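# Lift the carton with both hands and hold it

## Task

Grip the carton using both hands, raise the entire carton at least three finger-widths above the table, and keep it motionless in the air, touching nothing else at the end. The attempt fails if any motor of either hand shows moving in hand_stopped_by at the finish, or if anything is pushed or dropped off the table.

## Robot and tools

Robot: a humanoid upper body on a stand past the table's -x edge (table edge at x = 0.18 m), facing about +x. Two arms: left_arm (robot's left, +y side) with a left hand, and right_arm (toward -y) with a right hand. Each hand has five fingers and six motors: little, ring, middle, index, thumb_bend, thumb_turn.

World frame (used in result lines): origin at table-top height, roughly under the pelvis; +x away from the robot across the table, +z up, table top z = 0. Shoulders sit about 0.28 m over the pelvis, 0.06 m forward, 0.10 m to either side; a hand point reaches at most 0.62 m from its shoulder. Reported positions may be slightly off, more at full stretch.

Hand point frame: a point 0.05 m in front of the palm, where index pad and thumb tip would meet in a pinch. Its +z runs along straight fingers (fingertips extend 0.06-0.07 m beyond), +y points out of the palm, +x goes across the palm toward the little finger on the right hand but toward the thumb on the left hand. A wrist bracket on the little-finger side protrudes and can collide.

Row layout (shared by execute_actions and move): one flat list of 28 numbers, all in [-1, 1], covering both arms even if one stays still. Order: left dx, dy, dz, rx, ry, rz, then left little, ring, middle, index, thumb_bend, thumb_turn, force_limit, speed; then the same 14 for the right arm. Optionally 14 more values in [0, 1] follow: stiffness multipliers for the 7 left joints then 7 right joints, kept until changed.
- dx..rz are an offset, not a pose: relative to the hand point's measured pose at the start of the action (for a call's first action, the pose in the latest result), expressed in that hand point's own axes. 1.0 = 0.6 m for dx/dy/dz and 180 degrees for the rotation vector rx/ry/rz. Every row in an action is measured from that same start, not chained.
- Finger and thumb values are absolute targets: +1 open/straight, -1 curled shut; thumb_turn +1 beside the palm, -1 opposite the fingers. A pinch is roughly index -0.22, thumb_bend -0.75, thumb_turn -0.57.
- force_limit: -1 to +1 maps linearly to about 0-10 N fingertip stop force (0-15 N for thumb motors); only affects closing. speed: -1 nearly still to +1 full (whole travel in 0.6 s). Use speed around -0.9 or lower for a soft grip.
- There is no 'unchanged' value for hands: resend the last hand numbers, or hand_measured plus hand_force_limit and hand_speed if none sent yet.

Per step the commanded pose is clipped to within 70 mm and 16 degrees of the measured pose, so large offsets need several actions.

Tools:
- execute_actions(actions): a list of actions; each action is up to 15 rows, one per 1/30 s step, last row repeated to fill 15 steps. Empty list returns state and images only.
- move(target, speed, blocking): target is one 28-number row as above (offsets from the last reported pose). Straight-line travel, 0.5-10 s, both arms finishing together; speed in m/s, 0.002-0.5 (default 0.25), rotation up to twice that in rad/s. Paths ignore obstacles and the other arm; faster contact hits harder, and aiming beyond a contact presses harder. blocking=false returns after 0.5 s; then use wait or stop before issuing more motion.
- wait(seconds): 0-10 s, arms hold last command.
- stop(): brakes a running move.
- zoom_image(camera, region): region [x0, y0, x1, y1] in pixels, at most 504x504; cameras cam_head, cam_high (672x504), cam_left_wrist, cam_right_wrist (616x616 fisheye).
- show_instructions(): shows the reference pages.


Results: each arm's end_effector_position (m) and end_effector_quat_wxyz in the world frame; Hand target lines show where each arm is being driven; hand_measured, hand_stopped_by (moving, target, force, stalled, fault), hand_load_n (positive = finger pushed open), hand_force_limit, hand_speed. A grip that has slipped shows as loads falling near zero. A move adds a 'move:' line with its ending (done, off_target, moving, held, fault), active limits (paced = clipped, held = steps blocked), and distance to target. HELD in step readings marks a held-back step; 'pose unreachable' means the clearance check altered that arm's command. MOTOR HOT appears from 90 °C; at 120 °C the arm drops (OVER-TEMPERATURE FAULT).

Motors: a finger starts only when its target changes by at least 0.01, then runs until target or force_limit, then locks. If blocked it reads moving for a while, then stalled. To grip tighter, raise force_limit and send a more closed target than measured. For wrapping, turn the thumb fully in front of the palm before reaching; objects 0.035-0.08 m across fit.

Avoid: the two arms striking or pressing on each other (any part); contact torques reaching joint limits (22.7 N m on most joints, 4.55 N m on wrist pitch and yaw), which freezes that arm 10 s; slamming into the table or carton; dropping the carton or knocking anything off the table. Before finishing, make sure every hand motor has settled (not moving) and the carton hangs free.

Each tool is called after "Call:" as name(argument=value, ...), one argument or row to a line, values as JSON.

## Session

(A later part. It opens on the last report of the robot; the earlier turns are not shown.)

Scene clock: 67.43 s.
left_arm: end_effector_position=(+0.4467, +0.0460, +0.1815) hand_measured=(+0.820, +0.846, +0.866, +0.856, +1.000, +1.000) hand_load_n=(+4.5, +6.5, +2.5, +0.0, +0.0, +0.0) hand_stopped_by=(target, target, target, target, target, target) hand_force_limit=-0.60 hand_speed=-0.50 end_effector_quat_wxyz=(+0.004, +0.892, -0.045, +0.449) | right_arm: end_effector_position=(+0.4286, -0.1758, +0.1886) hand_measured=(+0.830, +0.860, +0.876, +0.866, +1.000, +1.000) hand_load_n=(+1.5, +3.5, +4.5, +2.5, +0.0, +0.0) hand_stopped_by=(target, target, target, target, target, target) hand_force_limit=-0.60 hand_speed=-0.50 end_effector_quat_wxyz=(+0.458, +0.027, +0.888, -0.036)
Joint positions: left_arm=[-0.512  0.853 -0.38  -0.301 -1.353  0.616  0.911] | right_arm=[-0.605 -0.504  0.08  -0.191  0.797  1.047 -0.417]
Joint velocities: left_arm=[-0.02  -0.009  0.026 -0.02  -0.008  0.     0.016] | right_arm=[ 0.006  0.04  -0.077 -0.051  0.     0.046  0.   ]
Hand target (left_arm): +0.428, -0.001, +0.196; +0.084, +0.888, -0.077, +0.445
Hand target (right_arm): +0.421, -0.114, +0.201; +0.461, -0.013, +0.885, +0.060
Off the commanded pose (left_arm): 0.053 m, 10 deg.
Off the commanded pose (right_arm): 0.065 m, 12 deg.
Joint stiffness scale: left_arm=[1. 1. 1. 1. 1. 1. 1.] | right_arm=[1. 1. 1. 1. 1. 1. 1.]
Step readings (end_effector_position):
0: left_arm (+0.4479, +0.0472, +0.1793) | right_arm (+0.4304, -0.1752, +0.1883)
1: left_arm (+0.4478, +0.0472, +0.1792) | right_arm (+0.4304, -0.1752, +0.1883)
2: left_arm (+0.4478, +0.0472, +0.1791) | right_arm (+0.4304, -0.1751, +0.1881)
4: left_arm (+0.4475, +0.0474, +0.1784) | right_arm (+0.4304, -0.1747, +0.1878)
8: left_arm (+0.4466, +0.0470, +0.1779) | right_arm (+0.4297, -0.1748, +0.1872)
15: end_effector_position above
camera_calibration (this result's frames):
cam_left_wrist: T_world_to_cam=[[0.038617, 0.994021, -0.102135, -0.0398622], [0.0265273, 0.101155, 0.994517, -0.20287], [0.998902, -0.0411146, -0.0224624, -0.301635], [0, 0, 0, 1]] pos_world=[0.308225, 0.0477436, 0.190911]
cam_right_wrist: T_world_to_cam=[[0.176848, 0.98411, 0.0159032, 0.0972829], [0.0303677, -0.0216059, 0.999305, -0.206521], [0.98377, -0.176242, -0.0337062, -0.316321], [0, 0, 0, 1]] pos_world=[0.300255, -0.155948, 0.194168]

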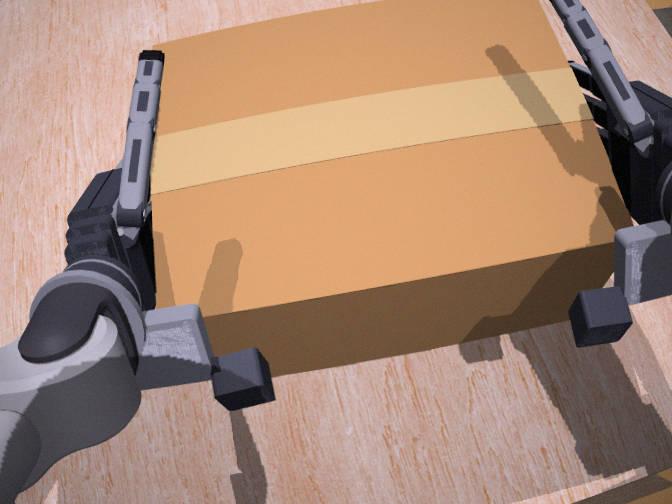

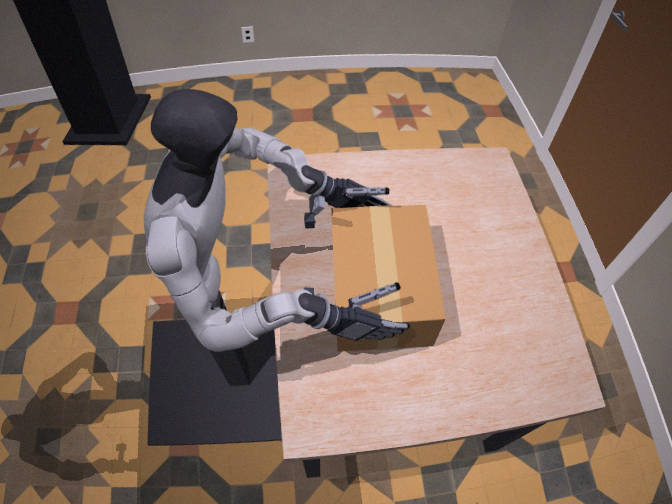

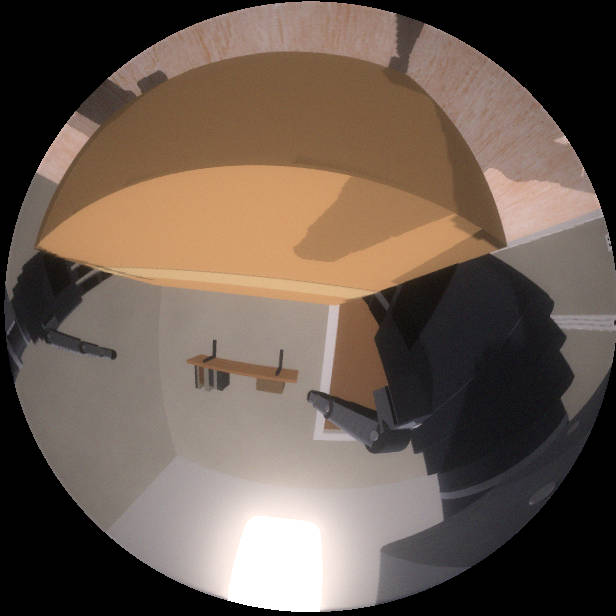

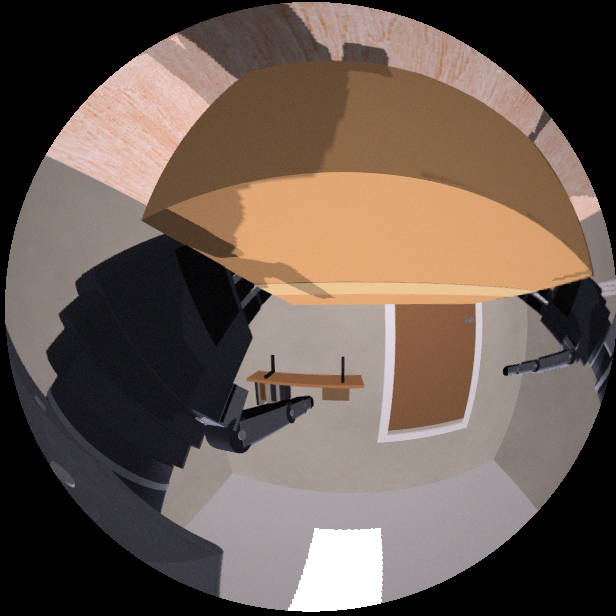

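Call:
execute_actions(
  actions=[
    [[0.006,0.083,-0.03,-0.054,0,-0.006,0.82,0.845,0.865,0.855,1,1,-0.6,-0.5,-0.0065,0.106,-0.0245,-0.0655,-0.001,0.008,0.83,0.86,0.875,0.865,1,1,-0.6,-0.5],[0.006,0.083,-0.03,-0.0535,0,-0.006,0.82,0.845,0.865,0.855,1,1,-0.6,-0.5,-0.0065,0.106,-0.0245,-0.065,-0.001,0.008,0.83,0.86,0.875,0.865,1,1,-0.6,-0.5],[0.006,0.083,-0.03,-0.053,0,-0.006,0.82,0.845,0.865,0.855,1,1,-0.6,-0.5,-0.0065,0.106,-0.0245,-0.0645,-0.001,0.008,0.83,0.86,0.875,0.865,1,1,-0.6,-0.5],[0.006,0.083,-0.03,-0.0525,0,-0.006,0.82,0.845,0.865,0.855,1,1,-0.6,-0.5,-0.0065,0.106,-0.0245,-0.064,-0.001,0.008,0.83,0.86,0.875,0.865,1,1,-0.6,-0.5],[0.006,0.083,-0.03,-0.052,0,-0.006,0.82,0.845,0.865,0.855,1,1,-0.6,-0.5,-0.0065,0.106,-0.0245,-0.0635,-0.001,0.008,0.83,0.86,0.875,0.865,1,1,-0.6,-0.5],[0.006,0.083,-0.03,-0.0515,0,-0.006,0.82,0.845,0.865,0.855,1,1,-0.6,-0.5,-0.0065,0.106,-0.0245,-0.0635,-0.001,0.008,0.83,0.86,0.875,0.865,1,1,-0.6,-0.5]],
  ],
)

Scene clock: 68.73 s.
left_arm: end_effector_position=(+0.4476, +0.0460, +0.1851) hand_measured=(+0.820, +0.846, +0.866, +0.856, +1.000, +1.000) hand_load_n=(+3.5, +4.5, +0.5, +0.0, +0.0, +0.0) hand_stopped_by=(target, target, target, target, target, target) hand_force_limit=-0.60 hand_speed=-0.50 end_effector_quat_wxyz=(-0.000, +0.890, -0.045, +0.453) | right_arm: end_effector_position=(+0.4287, -0.1755, +0.1905) hand_measured=(+0.830, +0.860, +0.876, +0.866, +1.000, +1.000) hand_load_n=(+0.5, +2.0, +3.0, +1.5, +0.0, +0.0) hand_stopped_by=(target, target, target, target, target, target) hand_force_limit=-0.60 hand_speed=-0.50 end_effector_quat_wxyz=(+0.459, +0.030, +0.887, -0.037)
Joint positions: left_arm=[-0.518  0.853 -0.378 -0.31  -1.355  0.621  0.928] | right_arm=[-0.605 -0.488  0.067 -0.203  0.79   1.064 -0.426]
Joint velocities: left_arm=[-0.002 -0.008 -0.02  -0.009  0.     0.     0.   ] | right_arm=[-0.002  0.006 -0.02  -0.008 -0.023  0.013  0.   ]
Hand target (left_arm): +0.428, -0.001, +0.196; +0.079, +0.889, -0.076, +0.445
Hand target (right_arm): +0.421, -0.114, +0.201; +0.460, -0.010, +0.886, +0.057
Off the commanded pose (left_arm): 0.053 m, 10 deg.
Off the commanded pose (right_arm): 0.065 m, 12 deg.
Joint stiffness scale: left_arm=[1. 1. 1. 1. 1. 1. 1.] | right_arm=[1. 1. 1. 1. 1. 1. 1.]
Step readings (end_effector_position):
0: left_arm (+0.4473, +0.0461, +0.1830) | right_arm (+0.4289, -0.1758, +0.1898)
1: left_arm (+0.4473, +0.0461, +0.1830) | right_arm (+0.4289, -0.1758, +0.1899)
2: left_arm (+0.4473, +0.0461, +0.1831) | right_arm (+0.4289, -0.1757, +0.1900)
4: left_arm (+0.4475, +0.0463, +0.1835) | right_arm (+0.4289, -0.1754, +0.1901)
8: left_arm (+0.4475, +0.0462, +0.1845) | right_arm (+0.4288, -0.1753, +0.1903)
15: end_effector_position above
camera_calibration (this result's frames):
cam_left_wrist: T_world_to_cam=[[0.0361163, 0.994753, -0.0957199, -0.0396564], [0.0172684, 0.0951469, 0.995313, -0.202166], [0.999198, -0.0375999, -0.0137414, -0.304399], [0, 0, 0, 1]] pos_world=[0.309078, 0.0472384, 0.19324]
cam_right_wrist: T_world_to_cam=[[0.184002, 0.982776, 0.0171709, 0.0933994], [0.0277203, -0.0226507, 0.999359, -0.207521], [0.982535, -0.183408, -0.0314106, -0.317541], [0, 0, 0, 1]] pos_world=[0.300562, -0.154731, 0.19581]

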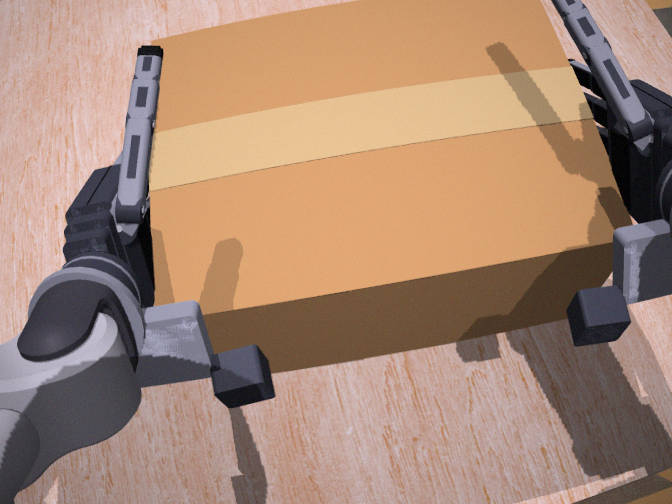

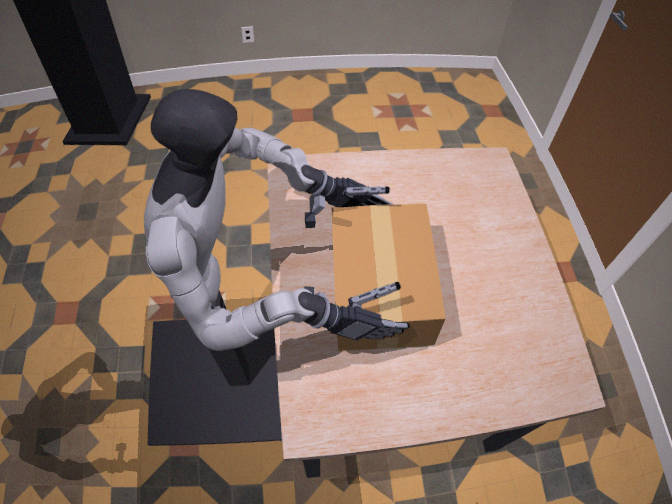

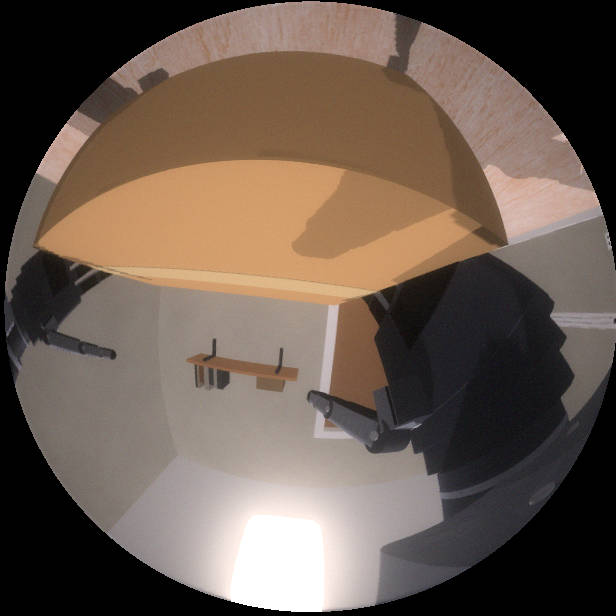

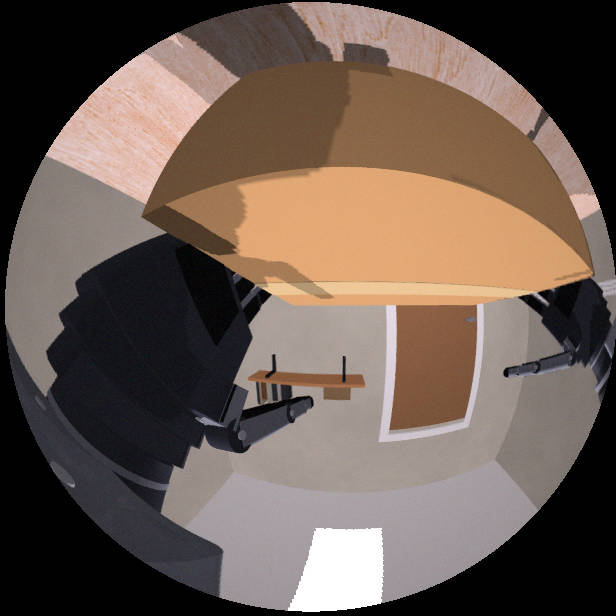

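Call:
execute_actions(
  actions=[
    [[0.002,0.083,-0.0287,-0.0539,-0.003,-0.0068,0.82,0.845,0.865,0.855,1,1,-0.6,-0.5,-0.0047,0.1055,-0.0241,-0.065,0,0.0066,0.83,0.86,0.875,0.865,1,1,-0.6,-0.5],[0.0032,0.083,-0.0296,-0.054,-0.003,-0.0066,0.82,0.845,0.865,0.855,1,1,-0.6,-0.5,-0.0062,0.1055,-0.0251,-0.0651,0,0.0066,0.83,0.86,0.875,0.865,1,1,-0.6,-0.5],[0.0044,0.083,-0.0305,-0.0541,-0.003,-0.0064,0.82,0.845,0.865,0.855,1,1,-0.6,-0.5,-0.0077,0.1055,-0.0261,-0.0652,0,0.0066,0.83,0.86,0.875,0.865,1,1,-0.6,-0.5],[0.0056,0.083,-0.0314,-0.0542,-0.003,-0.0062,0.82,0.845,0.865,0.855,1,1,-0.6,-0.5,-0.0092,0.1055,-0.0271,-0.0653,0,0.0066,0.83,0.86,0.875,0.865,1,1,-0.6,-0.5],[0.0068,0.0828,-0.0323,-0.0543,-0.003,-0.006,0.82,0.845,0.865,0.855,1,1,-0.6,-0.5,-0.0107,0.1053,-0.0281,-0.0654,0,0.0066,0.83,0.86,0.875,0.865,1,1,-0.6,-0.5],[0.008,0.0828,-0.0332,-0.0544,-0.003,-0.0058,0.82,0.845,0.865,0.855,1,1,-0.6,-0.5,-0.0122,0.1053,-0.0291,-0.0655,0,0.0066,0.83,0.86,0.875,0.865,1,1,-0.6,-0.5],[0.0092,0.0828,-0.0341,-0.0545,-0.003,-0.0056,0.82,0.845,0.865,0.855,1,1,-0.6,-0.5,-0.0137,0.1053,-0.0301,-0.0656,0,0.0066,0.83,0.86,0.875,0.865,1,1,-0.6,-0.5],[0.0104,0.0826,-0.035,-0.0546,-0.003,-0.0054,0.82,0.845,0.865,0.855,1,1,-0.6,-0.5,-0.0152,0.1051,-0.0311,-0.0657,0,0.0066,0.83,0.86,0.875,0.865,1,1,-0.6,-0.5],[0.0116,0.0826,-0.0359,-0.0547,-0.003,-0.0052,0.82,0.845,0.865,0.855,1,1,-0.6,-0.5,-0.0167,0.1051,-0.0321,-0.0658,0,0.0066,0.83,0.86,0.875,0.865,1,1,-0.6,-0.5],[0.0128,0.0824,-0.0368,-0.0548,-0.003,-0.005,0.82,0.845,0.865,0.855,1,1,-0.6,-0.5,-0.0182,0.1049,-0.0331,-0.0659,0,0.0066,0.83,0.86,0.875,0.865,1,1,-0.6,-0.5],[0.014,0.0824,-0.0377,-0.0548,-0.003,-0.005,0.82,0.845,0.865,0.855,1,1,-0.6,-0.5,-0.0197,0.1049,-0.0341,-0.0659,0,0.0066,0.83,0.86,0.875,0.865,1,1,-0.6,-0.5]],
  ],
)

Call:
wait(
  seconds=0.3,
)

Scene clock: 70.30 s.
left_arm: end_effector_position=(+0.4492, +0.0447, +0.1970) hand_measured=(+0.820, +0.846, +0.866, +0.856, +1.000, +1.000) hand_load_n=(+4.0, +4.5, +0.5, +0.0, +0.0, +0.0) hand_stopped_by=(target, target, target, target, target, target) hand_force_limit=-0.60 hand_speed=-0.50 end_effector_quat_wxyz=(+0.002, +0.889, -0.046, +0.456) | right_arm: end_effector_position=(+0.4296, -0.1766, +0.2030) hand_measured=(+0.830, +0.860, +0.876, +0.866, +1.000, +1.000) hand_load_n=(+0.5, +2.0, +3.0, +1.5, +0.0, +0.0) hand_stopped_by=(target, target, target, target, target, target) hand_force_limit=-0.60 hand_speed=-0.50 end_effector_quat_wxyz=(+0.461, +0.032, +0.886, -0.038)
Joint positions: left_arm=[-0.543  0.868 -0.355 -0.332 -1.403  0.652  0.957] | right_arm=[-0.632 -0.47   0.015 -0.24   0.793  1.146 -0.437]
Joint velocities: left_arm=[-0.015  0.005  0.017 -0.025 -0.011  0.006  0.015] | right_arm=[-0.025  0.051 -0.078 -0.034 -0.003  0.094 -0.004]
Hand target (left_arm): +0.428, -0.001, +0.205; +0.079, +0.889, -0.080, +0.445
Hand target (right_arm): +0.421, -0.114, +0.213; +0.461, -0.011, +0.886, +0.058
Off the commanded pose (left_arm): 0.052 m, 10 deg.
Off the commanded pose (right_arm): 0.066 m, 12 deg.
Joint stiffness scale: left_arm=[1. 1. 1. 1. 1. 1. 1.] | right_arm=[1. 1. 1. 1. 1. 1. 1.]
Step readings (end_effector_position):
0: left_arm (+0.4477, +0.0460, +0.1852) | right_arm (+0.4287, -0.1756, +0.1906)
1: left_arm (+0.4477, +0.0460, +0.1852) | right_arm (+0.4287, -0.1756, +0.1906)
2: left_arm (+0.4476, +0.0458, +0.1852) | right_arm (+0.4285, -0.1757, +0.1905)
4: left_arm (+0.4474, +0.0453, +0.1858) | right_arm (+0.4280, -0.1761, +0.1906)
8: left_arm (+0.4477, +0.0450, +0.1893) | right_arm (+0.4283, -0.1763, +0.1944)
15: end_effector_position above
camera_calibration (this result's frames):
cam_left_wrist: T_world_to_cam=[[0.0404216, 0.994374, -0.097908, -0.0387578], [0.0122529, 0.0974874, 0.995161, -0.211737], [0.999108, -0.0414257, -0.00824341, -0.3067], [0, 0, 0, 1]] pos_world=[0.310587, 0.0464762, 0.204389]
cam_right_wrist: T_world_to_cam=[[0.186992, 0.982193, 0.0181772, 0.0924771], [0.022934, -0.0228633, 0.999476, -0.218081], [0.982094, -0.186477, -0.0268009, -0.319471], [0, 0, 0, 1]] pos_world=[0.30146, -0.15539, 0.207723]

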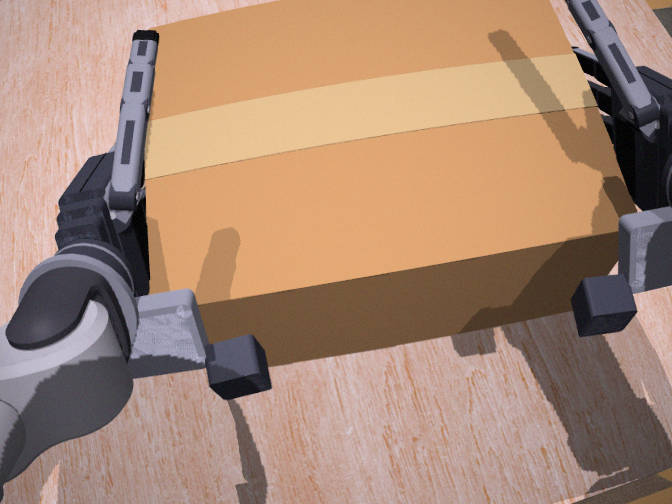

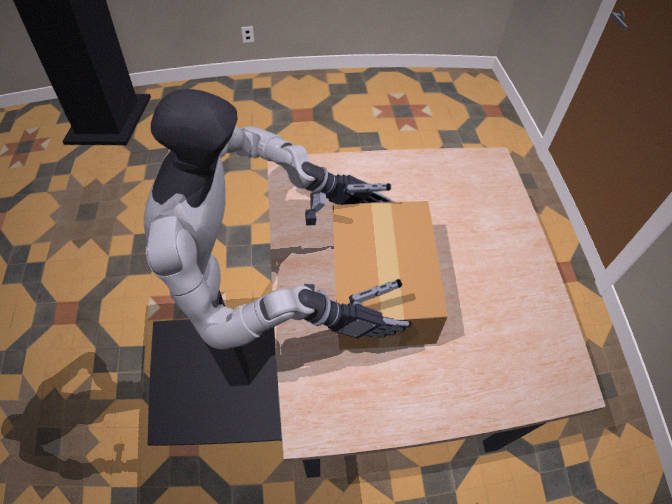

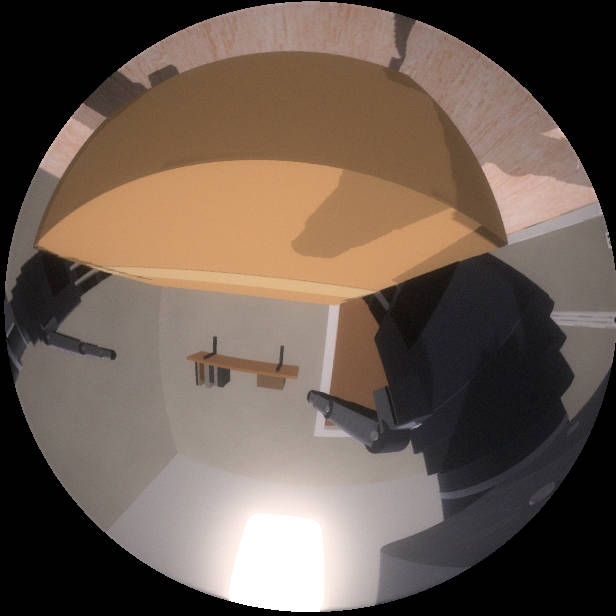

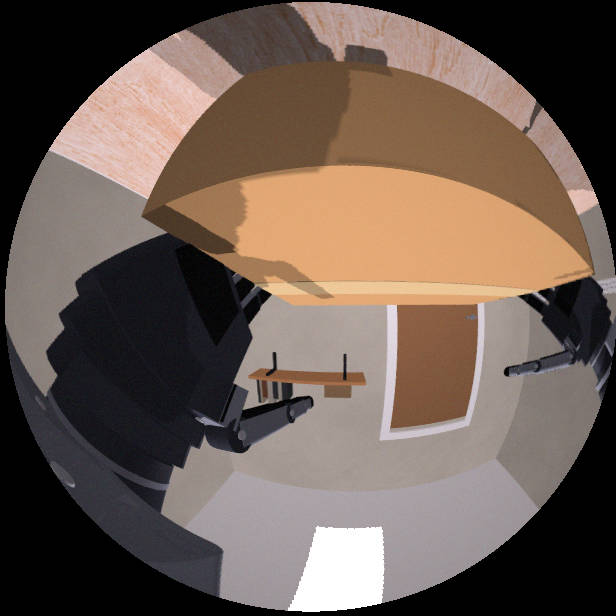

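Scene clock: 70.60 s.
left_arm: end_effector_position=(+0.4488, +0.0447, +0.1966) hand_measured=(+0.820, +0.846, +0.866, +0.856, +1.000, +1.000) hand_load_n=(+4.0, +4.5, +0.0, +0.0, +0.0, +0.0) hand_stopped_by=(target, target, target, target, target, target) hand_force_limit=-0.60 hand_speed=-0.50 end_effector_quat_wxyz=(+0.001, +0.889, -0.047, +0.455) | right_arm: end_effector_position=(+0.4291, -0.1765, +0.2022) hand_measured=(+0.830, +0.860, +0.876, +0.866, +1.000, +1.000) hand_load_n=(+1.0, +2.0, +3.0, +1.5, +0.0, +0.0) hand_stopped_by=(target, target, target, target, target, target) hand_force_limit=-0.60 hand_speed=-0.50 end_effector_quat_wxyz=(+0.459, +0.032, +0.887, -0.038)
Joint positions: left_arm=[-0.543  0.869 -0.355 -0.333 -1.405  0.654  0.958] | right_arm=[-0.632 -0.467  0.012 -0.241  0.793  1.153 -0.438]
Joint velocities: left_arm=[ 0.002  0.011 -0.011 -0.002  0.     0.     0.   ] | right_arm=[ 0.    -0.017  0.006  0.011  0.     0.     0.   ]
Hand target (left_arm): +0.428, -0.001, +0.205; +0.079, +0.889, -0.080, +0.445
Hand target (right_arm): +0.421, -0.114, +0.213; +0.461, -0.011, +0.886, +0.058
Off the commanded pose (left_arm): 0.052 m, 10 deg.
Off the commanded pose (right_arm): 0.066 m, 12 deg.
Joint stiffness scale: left_arm=[1. 1. 1. 1. 1. 1. 1.] | right_arm=[1. 1. 1. 1. 1. 1. 1.]
wait: 0.30 s; at rest by 0.17 s
camera_calibration (this result's frames):
cam_left_wrist: T_world_to_cam=[[0.0408535, 0.99448, -0.0966461, -0.0392373], [0.0141865, 0.0961398, 0.995267, -0.21221], [0.999064, -0.0420312, -0.0101805, -0.30594], [0, 0, 0, 1]] pos_world=[0.310267, 0.0465635, 0.204298]
cam_right_wrist: T_world_to_cam=[[0.187505, 0.982097, 0.0181004, 0.0923025], [0.0274423, -0.0236576, 0.999343, -0.219282], [0.98188, -0.186885, -0.031387, -0.318006], [0, 0, 0, 1]] pos_world=[0.300954, -0.155268, 0.207486]

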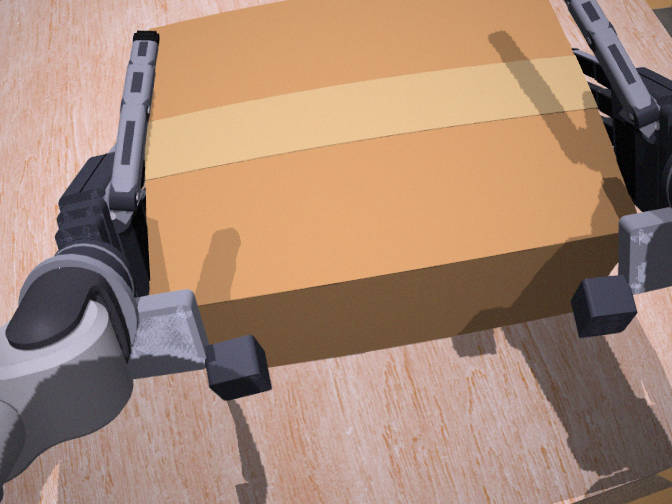

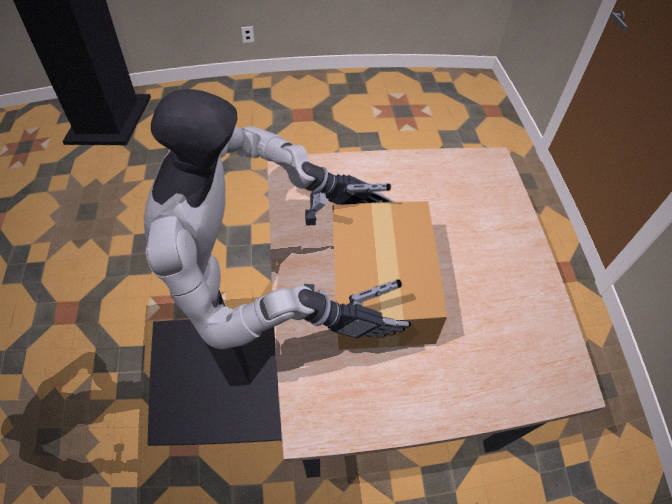

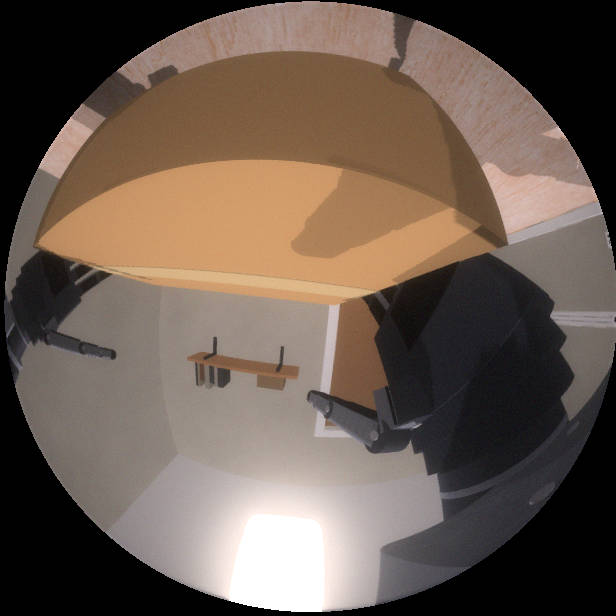

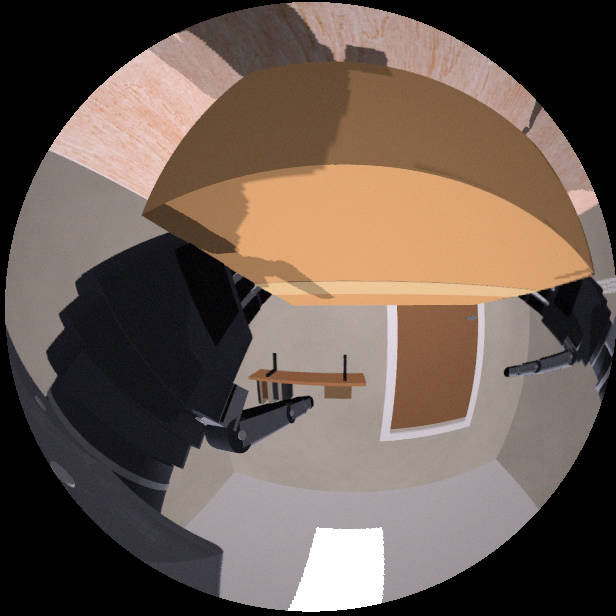

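Call:
execute_actions(
  actions=[
    [[-0.0015,0.081,-0.0283,-0.0537,-0.0045,-0.0057,0.82,0.845,0.865,0.855,1,1,-0.6,-0.5,-0.0042,0.107,-0.0243,-0.067,0,0.0057,0.83,0.86,0.875,0.865,1,1,-0.6,-0.5],[0.0003,0.0808,-0.0287,-0.0537,-0.0045,-0.0055,0.82,0.845,0.865,0.855,1,1,-0.6,-0.5,-0.0063,0.1068,-0.0247,-0.067,0,0.0057,0.83,0.86,0.875,0.865,1,1,-0.6,-0.5],[0.0021,0.0806,-0.0291,-0.0538,-0.0045,-0.0053,0.82,0.845,0.865,0.855,1,1,-0.6,-0.5,-0.0084,0.1066,-0.0251,-0.0671,0,0.0057,0.83,0.86,0.875,0.865,1,1,-0.6,-0.5],[0.0039,0.0805,-0.0295,-0.0538,-0.0045,-0.0051,0.82,0.845,0.865,0.855,1,1,-0.6,-0.5,-0.0105,0.1065,-0.0255,-0.0671,0,0.0057,0.83,0.86,0.875,0.865,1,1,-0.6,-0.5],[0.0057,0.0803,-0.0299,-0.0539,-0.0045,-0.0049,0.82,0.845,0.865,0.855,1,1,-0.6,-0.5,-0.0126,0.1063,-0.0259,-0.0672,0,0.0057,0.83,0.86,0.875,0.865,1,1,-0.6,-0.5],[0.0075,0.0801,-0.0303,-0.0539,-0.0045,-0.0047,0.82,0.845,0.865,0.855,1,1,-0.6,-0.5,-0.0147,0.1061,-0.0263,-0.0672,0,0.0057,0.83,0.86,0.875,0.865,1,1,-0.6,-0.5],[0.0093,0.08,-0.0307,-0.054,-0.0045,-0.0045,0.82,0.845,0.865,0.855,1,1,-0.6,-0.5,-0.0168,0.106,-0.0267,-0.0673,0,0.0057,0.83,0.86,0.875,0.865,1,1,-0.6,-0.5],[0.0111,0.0798,-0.0311,-0.054,-0.0045,-0.0043,0.82,0.845,0.865,0.855,1,1,-0.6,-0.5,-0.0189,0.1058,-0.0271,-0.0673,0,0.0057,0.83,0.86,0.875,0.865,1,1,-0.6,-0.5],[0.0129,0.0796,-0.0315,-0.0541,-0.0045,-0.0041,0.82,0.845,0.865,0.855,1,1,-0.6,-0.5,-0.021,0.1056,-0.0275,-0.0674,0,0.0057,0.83,0.86,0.875,0.865,1,1,-0.6,-0.5],[0.0147,0.0795,-0.0319,-0.0541,-0.0045,-0.0039,0.82,0.845,0.865,0.855,1,1,-0.6,-0.5,-0.0231,0.1055,-0.0279,-0.0674,0,0.0057,0.83,0.86,0.875,0.865,1,1,-0.6,-0.5],[0.0165,0.0793,-0.0323,-0.0542,-0.0045,-0.0037,0.82,0.845,0.865,0.855,1,1,-0.6,-0.5,-0.0252,0.1053,-0.0283,-0.0675,0,0.0057,0.83,0.86,0.875,0.865,1,1,-0.6,-0.5],[0.0183,0.0791,-0.0327,-0.0542,-0.0045,-0.0035,0.82,0.845,0.865,0.855,1,1,-0.6,-0.5,-0.0273,0.1051,-0.0287,-0.0675,0,0.0057,0.83,0.86,0.875,0.865,1,1,-0.6,-0.5],[0.0195,0.079,-0.033,-0.0542,-0.0045,-0.0035,0.82,0.845,0.865,0.855,1,1,-0.6,-0.5,-0.029,0.105,-0.029,-0.0675,0,0.0057,0.83,0.86,0.875,0.865,1,1,-0.6,-0.5]],
  ],
)

Call:
wait(
  seconds=0.3,
)

Scene clock: 72.90 s.
left_arm: end_effector_position=(+0.4547, +0.0444, +0.2120) hand_measured=(+0.820, +0.846, +0.866, +0.856, +1.000, +1.000) hand_load_n=(+5.0, +5.5, +1.0, +0.0, +0.0, +0.0) hand_stopped_by=(target, target, target, target, target, target) hand_force_limit=-0.60 hand_speed=-0.50 end_effector_quat_wxyz=(+0.002, +0.888, -0.047, +0.458) | right_arm: end_effector_position=(+0.4348, -0.1769, +0.2169) hand_measured=(+0.830, +0.860, +0.876, +0.866, +1.000, +1.000) hand_load_n=(+1.5, +3.0, +3.0, +1.5, +0.0, +0.0) hand_stopped_by=(target, target, target, target, target, target) hand_force_limit=-0.60 hand_speed=-0.50 end_effector_quat_wxyz=(+0.460, +0.034, +0.887, -0.035)
Joint positions: left_arm=[-0.592  0.886 -0.326 -0.333 -1.464  0.698  0.985] | right_arm=[-0.692 -0.446 -0.038 -0.241  0.793  1.236 -0.439]
Joint velocities: left_arm=[-0.049  0.006  0.048  0.005 -0.035  0.03   0.029] | right_arm=[-0.089  0.04  -0.097  0.005  0.     0.102 -0.002]
Hand target (left_arm): +0.433, -0.000, +0.218; +0.078, +0.889, -0.083, +0.444
Hand target (right_arm): +0.427, -0.115, +0.227; +0.461, -0.012, +0.885, +0.059
Off the commanded pose (left_arm): 0.051 m, 10 deg.
Off the commanded pose (right_arm): 0.065 m, 12 deg.
Joint stiffness scale: left_arm=[1. 1. 1. 1. 1. 1. 1.] | right_arm=[1. 1. 1. 1. 1. 1. 1.]
Step readings (end_effector_position):
0: left_arm (+0.4488, +0.0447, +0.1966) | right_arm (+0.4291, -0.1765, +0.2022)
1: left_arm (+0.4488, +0.0447, +0.1966) | right_arm (+0.4291, -0.1765, +0.2022)
2: left_arm (+0.4487, +0.0447, +0.1966) | right_arm (+0.4289, -0.1766, +0.2021)
4: left_arm (+0.4486, +0.0446, +0.1970) | right_arm (+0.4287, -0.1767, +0.2019)
8: left_arm (+0.4503, +0.0445, +0.2014) | right_arm (+0.4303, -0.1767, +0.2059)
15: end_effector_position above
camera_calibration (this result's frames):
cam_left_wrist: T_world_to_cam=[[0.0436497, 0.994266, -0.097619, -0.0387608], [0.00727264, 0.0973933, 0.995219, -0.224449], [0.99902, -0.044151, -0.00297975, -0.313029], [0, 0, 0, 1]] pos_world=[0.316047, 0.0465779, 0.21866]
cam_right_wrist: T_world_to_cam=[[0.187908, 0.981837, 0.0261865, 0.089361], [0.0243296, -0.0313062, 0.999214, -0.234104], [0.981885, -0.187123, -0.0297704, -0.323695], [0, 0, 0, 1]] pos_world=[0.306736, -0.155638, 0.221943]

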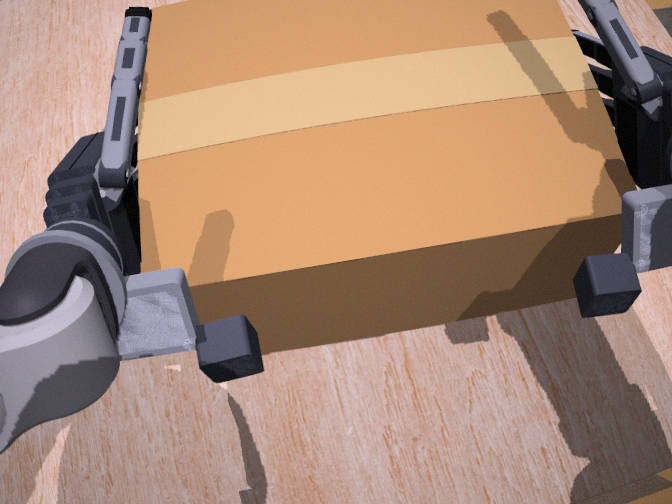

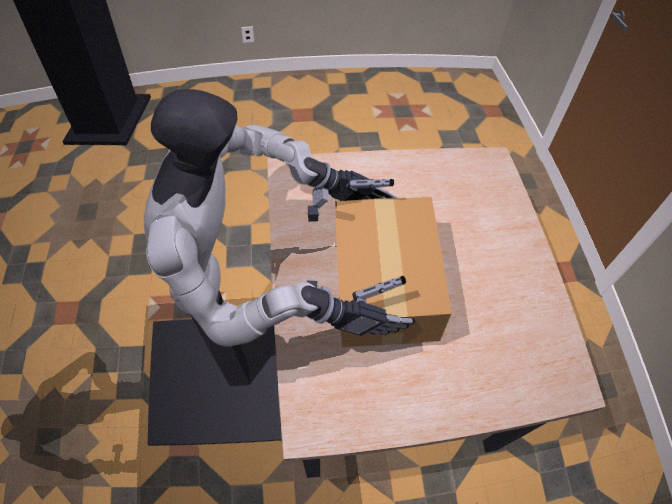

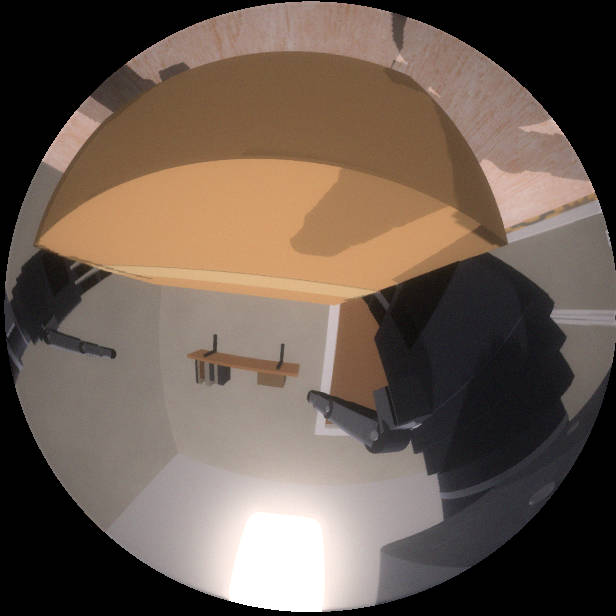

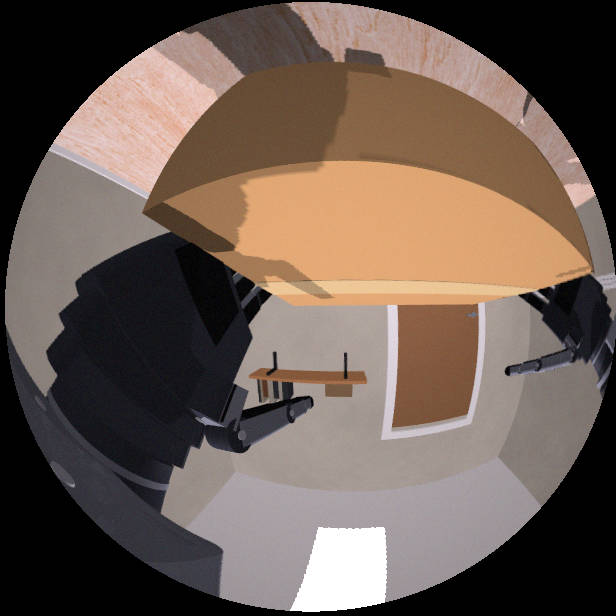

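Scene clock: 73.20 s.
left_arm: end_effector_position=(+0.4548, +0.0445, +0.2125) hand_measured=(+0.820, +0.846, +0.866, +0.856, +1.000, +1.000) hand_load_n=(+5.0, +5.5, +0.5, +0.0, +0.0, +0.0) hand_stopped_by=(target, target, target, target, target, target) hand_force_limit=-0.60 hand_speed=-0.50 end_effector_quat_wxyz=(+0.002, +0.888, -0.048, +0.458) | right_arm: end_effector_position=(+0.4349, -0.1768, +0.2171) hand_measured=(+0.830, +0.860, +0.876, +0.866, +1.000, +1.000) hand_load_n=(+1.5, +3.0, +3.5, +1.5, +0.0, +0.0) hand_stopped_by=(target, target, target, target, target, target) hand_force_limit=-0.60 hand_speed=-0.50 end_effector_quat_wxyz=(+0.459, +0.034, +0.887, -0.034)
Joint positions: left_arm=[-0.594  0.886 -0.324 -0.333 -1.467  0.701  0.986] | right_arm=[-0.696 -0.443 -0.042 -0.241  0.792  1.244 -0.439]
Joint velocities: left_arm=[ 0.     0.002 -0.011  0.009  0.005  0.     0.   ] | right_arm=[ 0.     0.02   0.     0.014 -0.003  0.     0.   ]
Hand target (left_arm): +0.433, -0.000, +0.218; +0.078, +0.889, -0.083, +0.444
Hand target (right_arm): +0.427, -0.115, +0.227; +0.461, -0.012, +0.885, +0.059
Off the commanded pose (left_arm): 0.051 m, 10 deg.
Off the commanded pose (right_arm): 0.065 m, 12 deg.
Joint stiffness scale: left_arm=[1. 1. 1. 1. 1. 1. 1.] | right_arm=[1. 1. 1. 1. 1. 1. 1.]
wait: 0.30 s; at rest by 0.17 s
camera_calibration (this result's frames):
cam_left_wrist: T_world_to_cam=[[0.0438443, 0.994317, -0.0970104, -0.0389799], [0.00784097, 0.0967583, 0.995277, -0.225158], [0.999008, -0.0443979, -0.00355411, -0.313001], [0, 0, 0, 1]] pos_world=[0.316164, 0.0466477, 0.2192]
cam_right_wrist: T_world_to_cam=[[0.188246, 0.981762, 0.0265972, 0.0890405], [0.0265879, -0.0321657, 0.999129, -0.23544], [0.981762, -0.187375, -0.032158, -0.323179], [0, 0, 0, 1]] pos_world=[0.306783, -0.155545, 0.222474]

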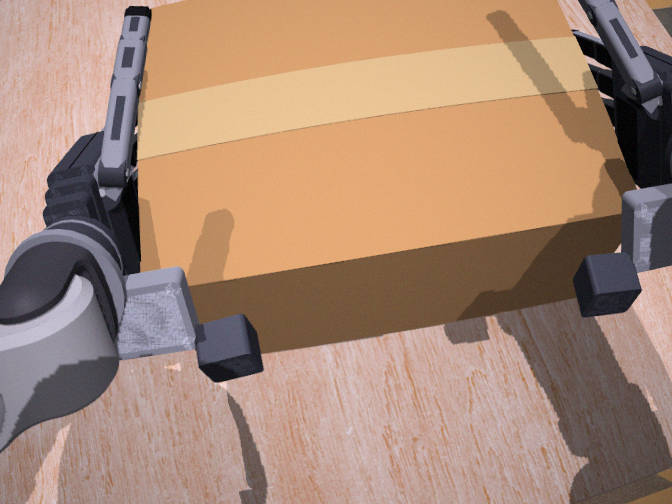

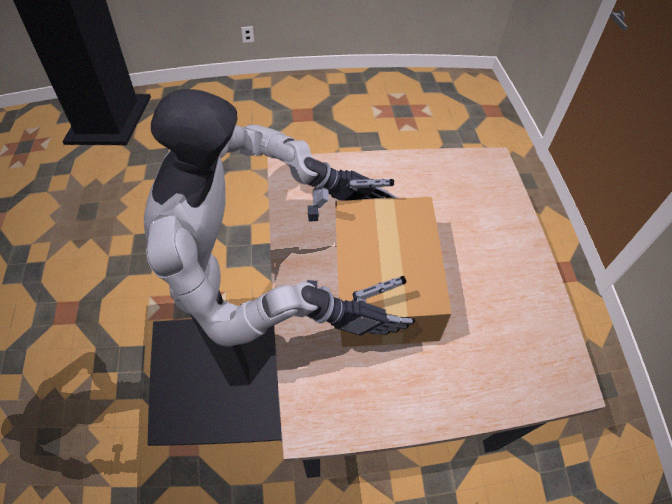

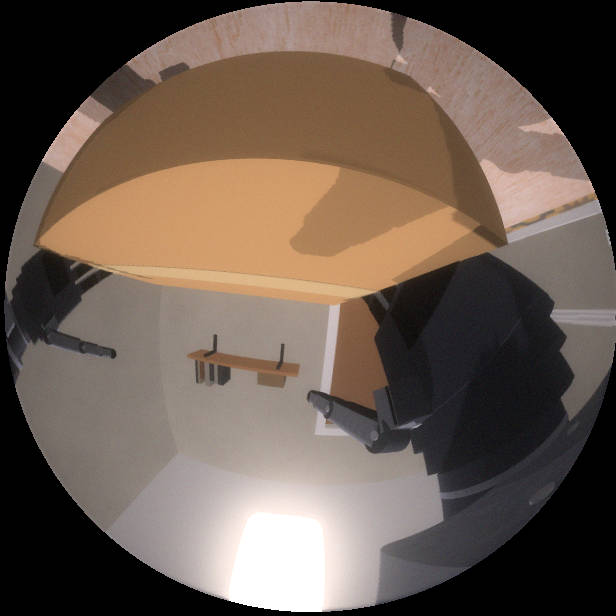

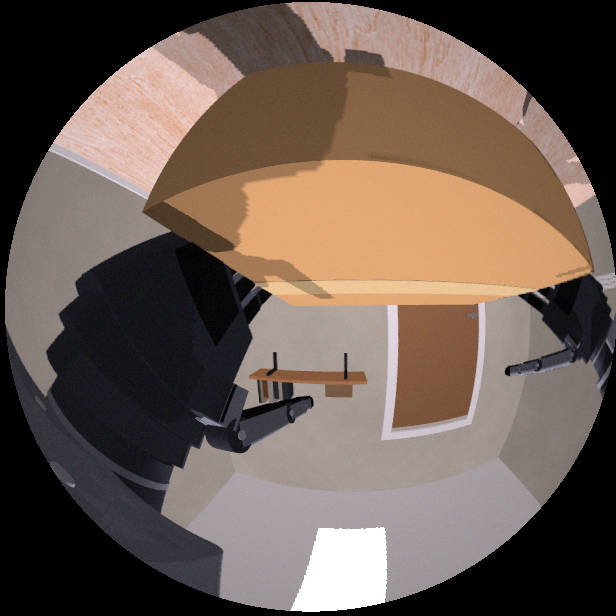

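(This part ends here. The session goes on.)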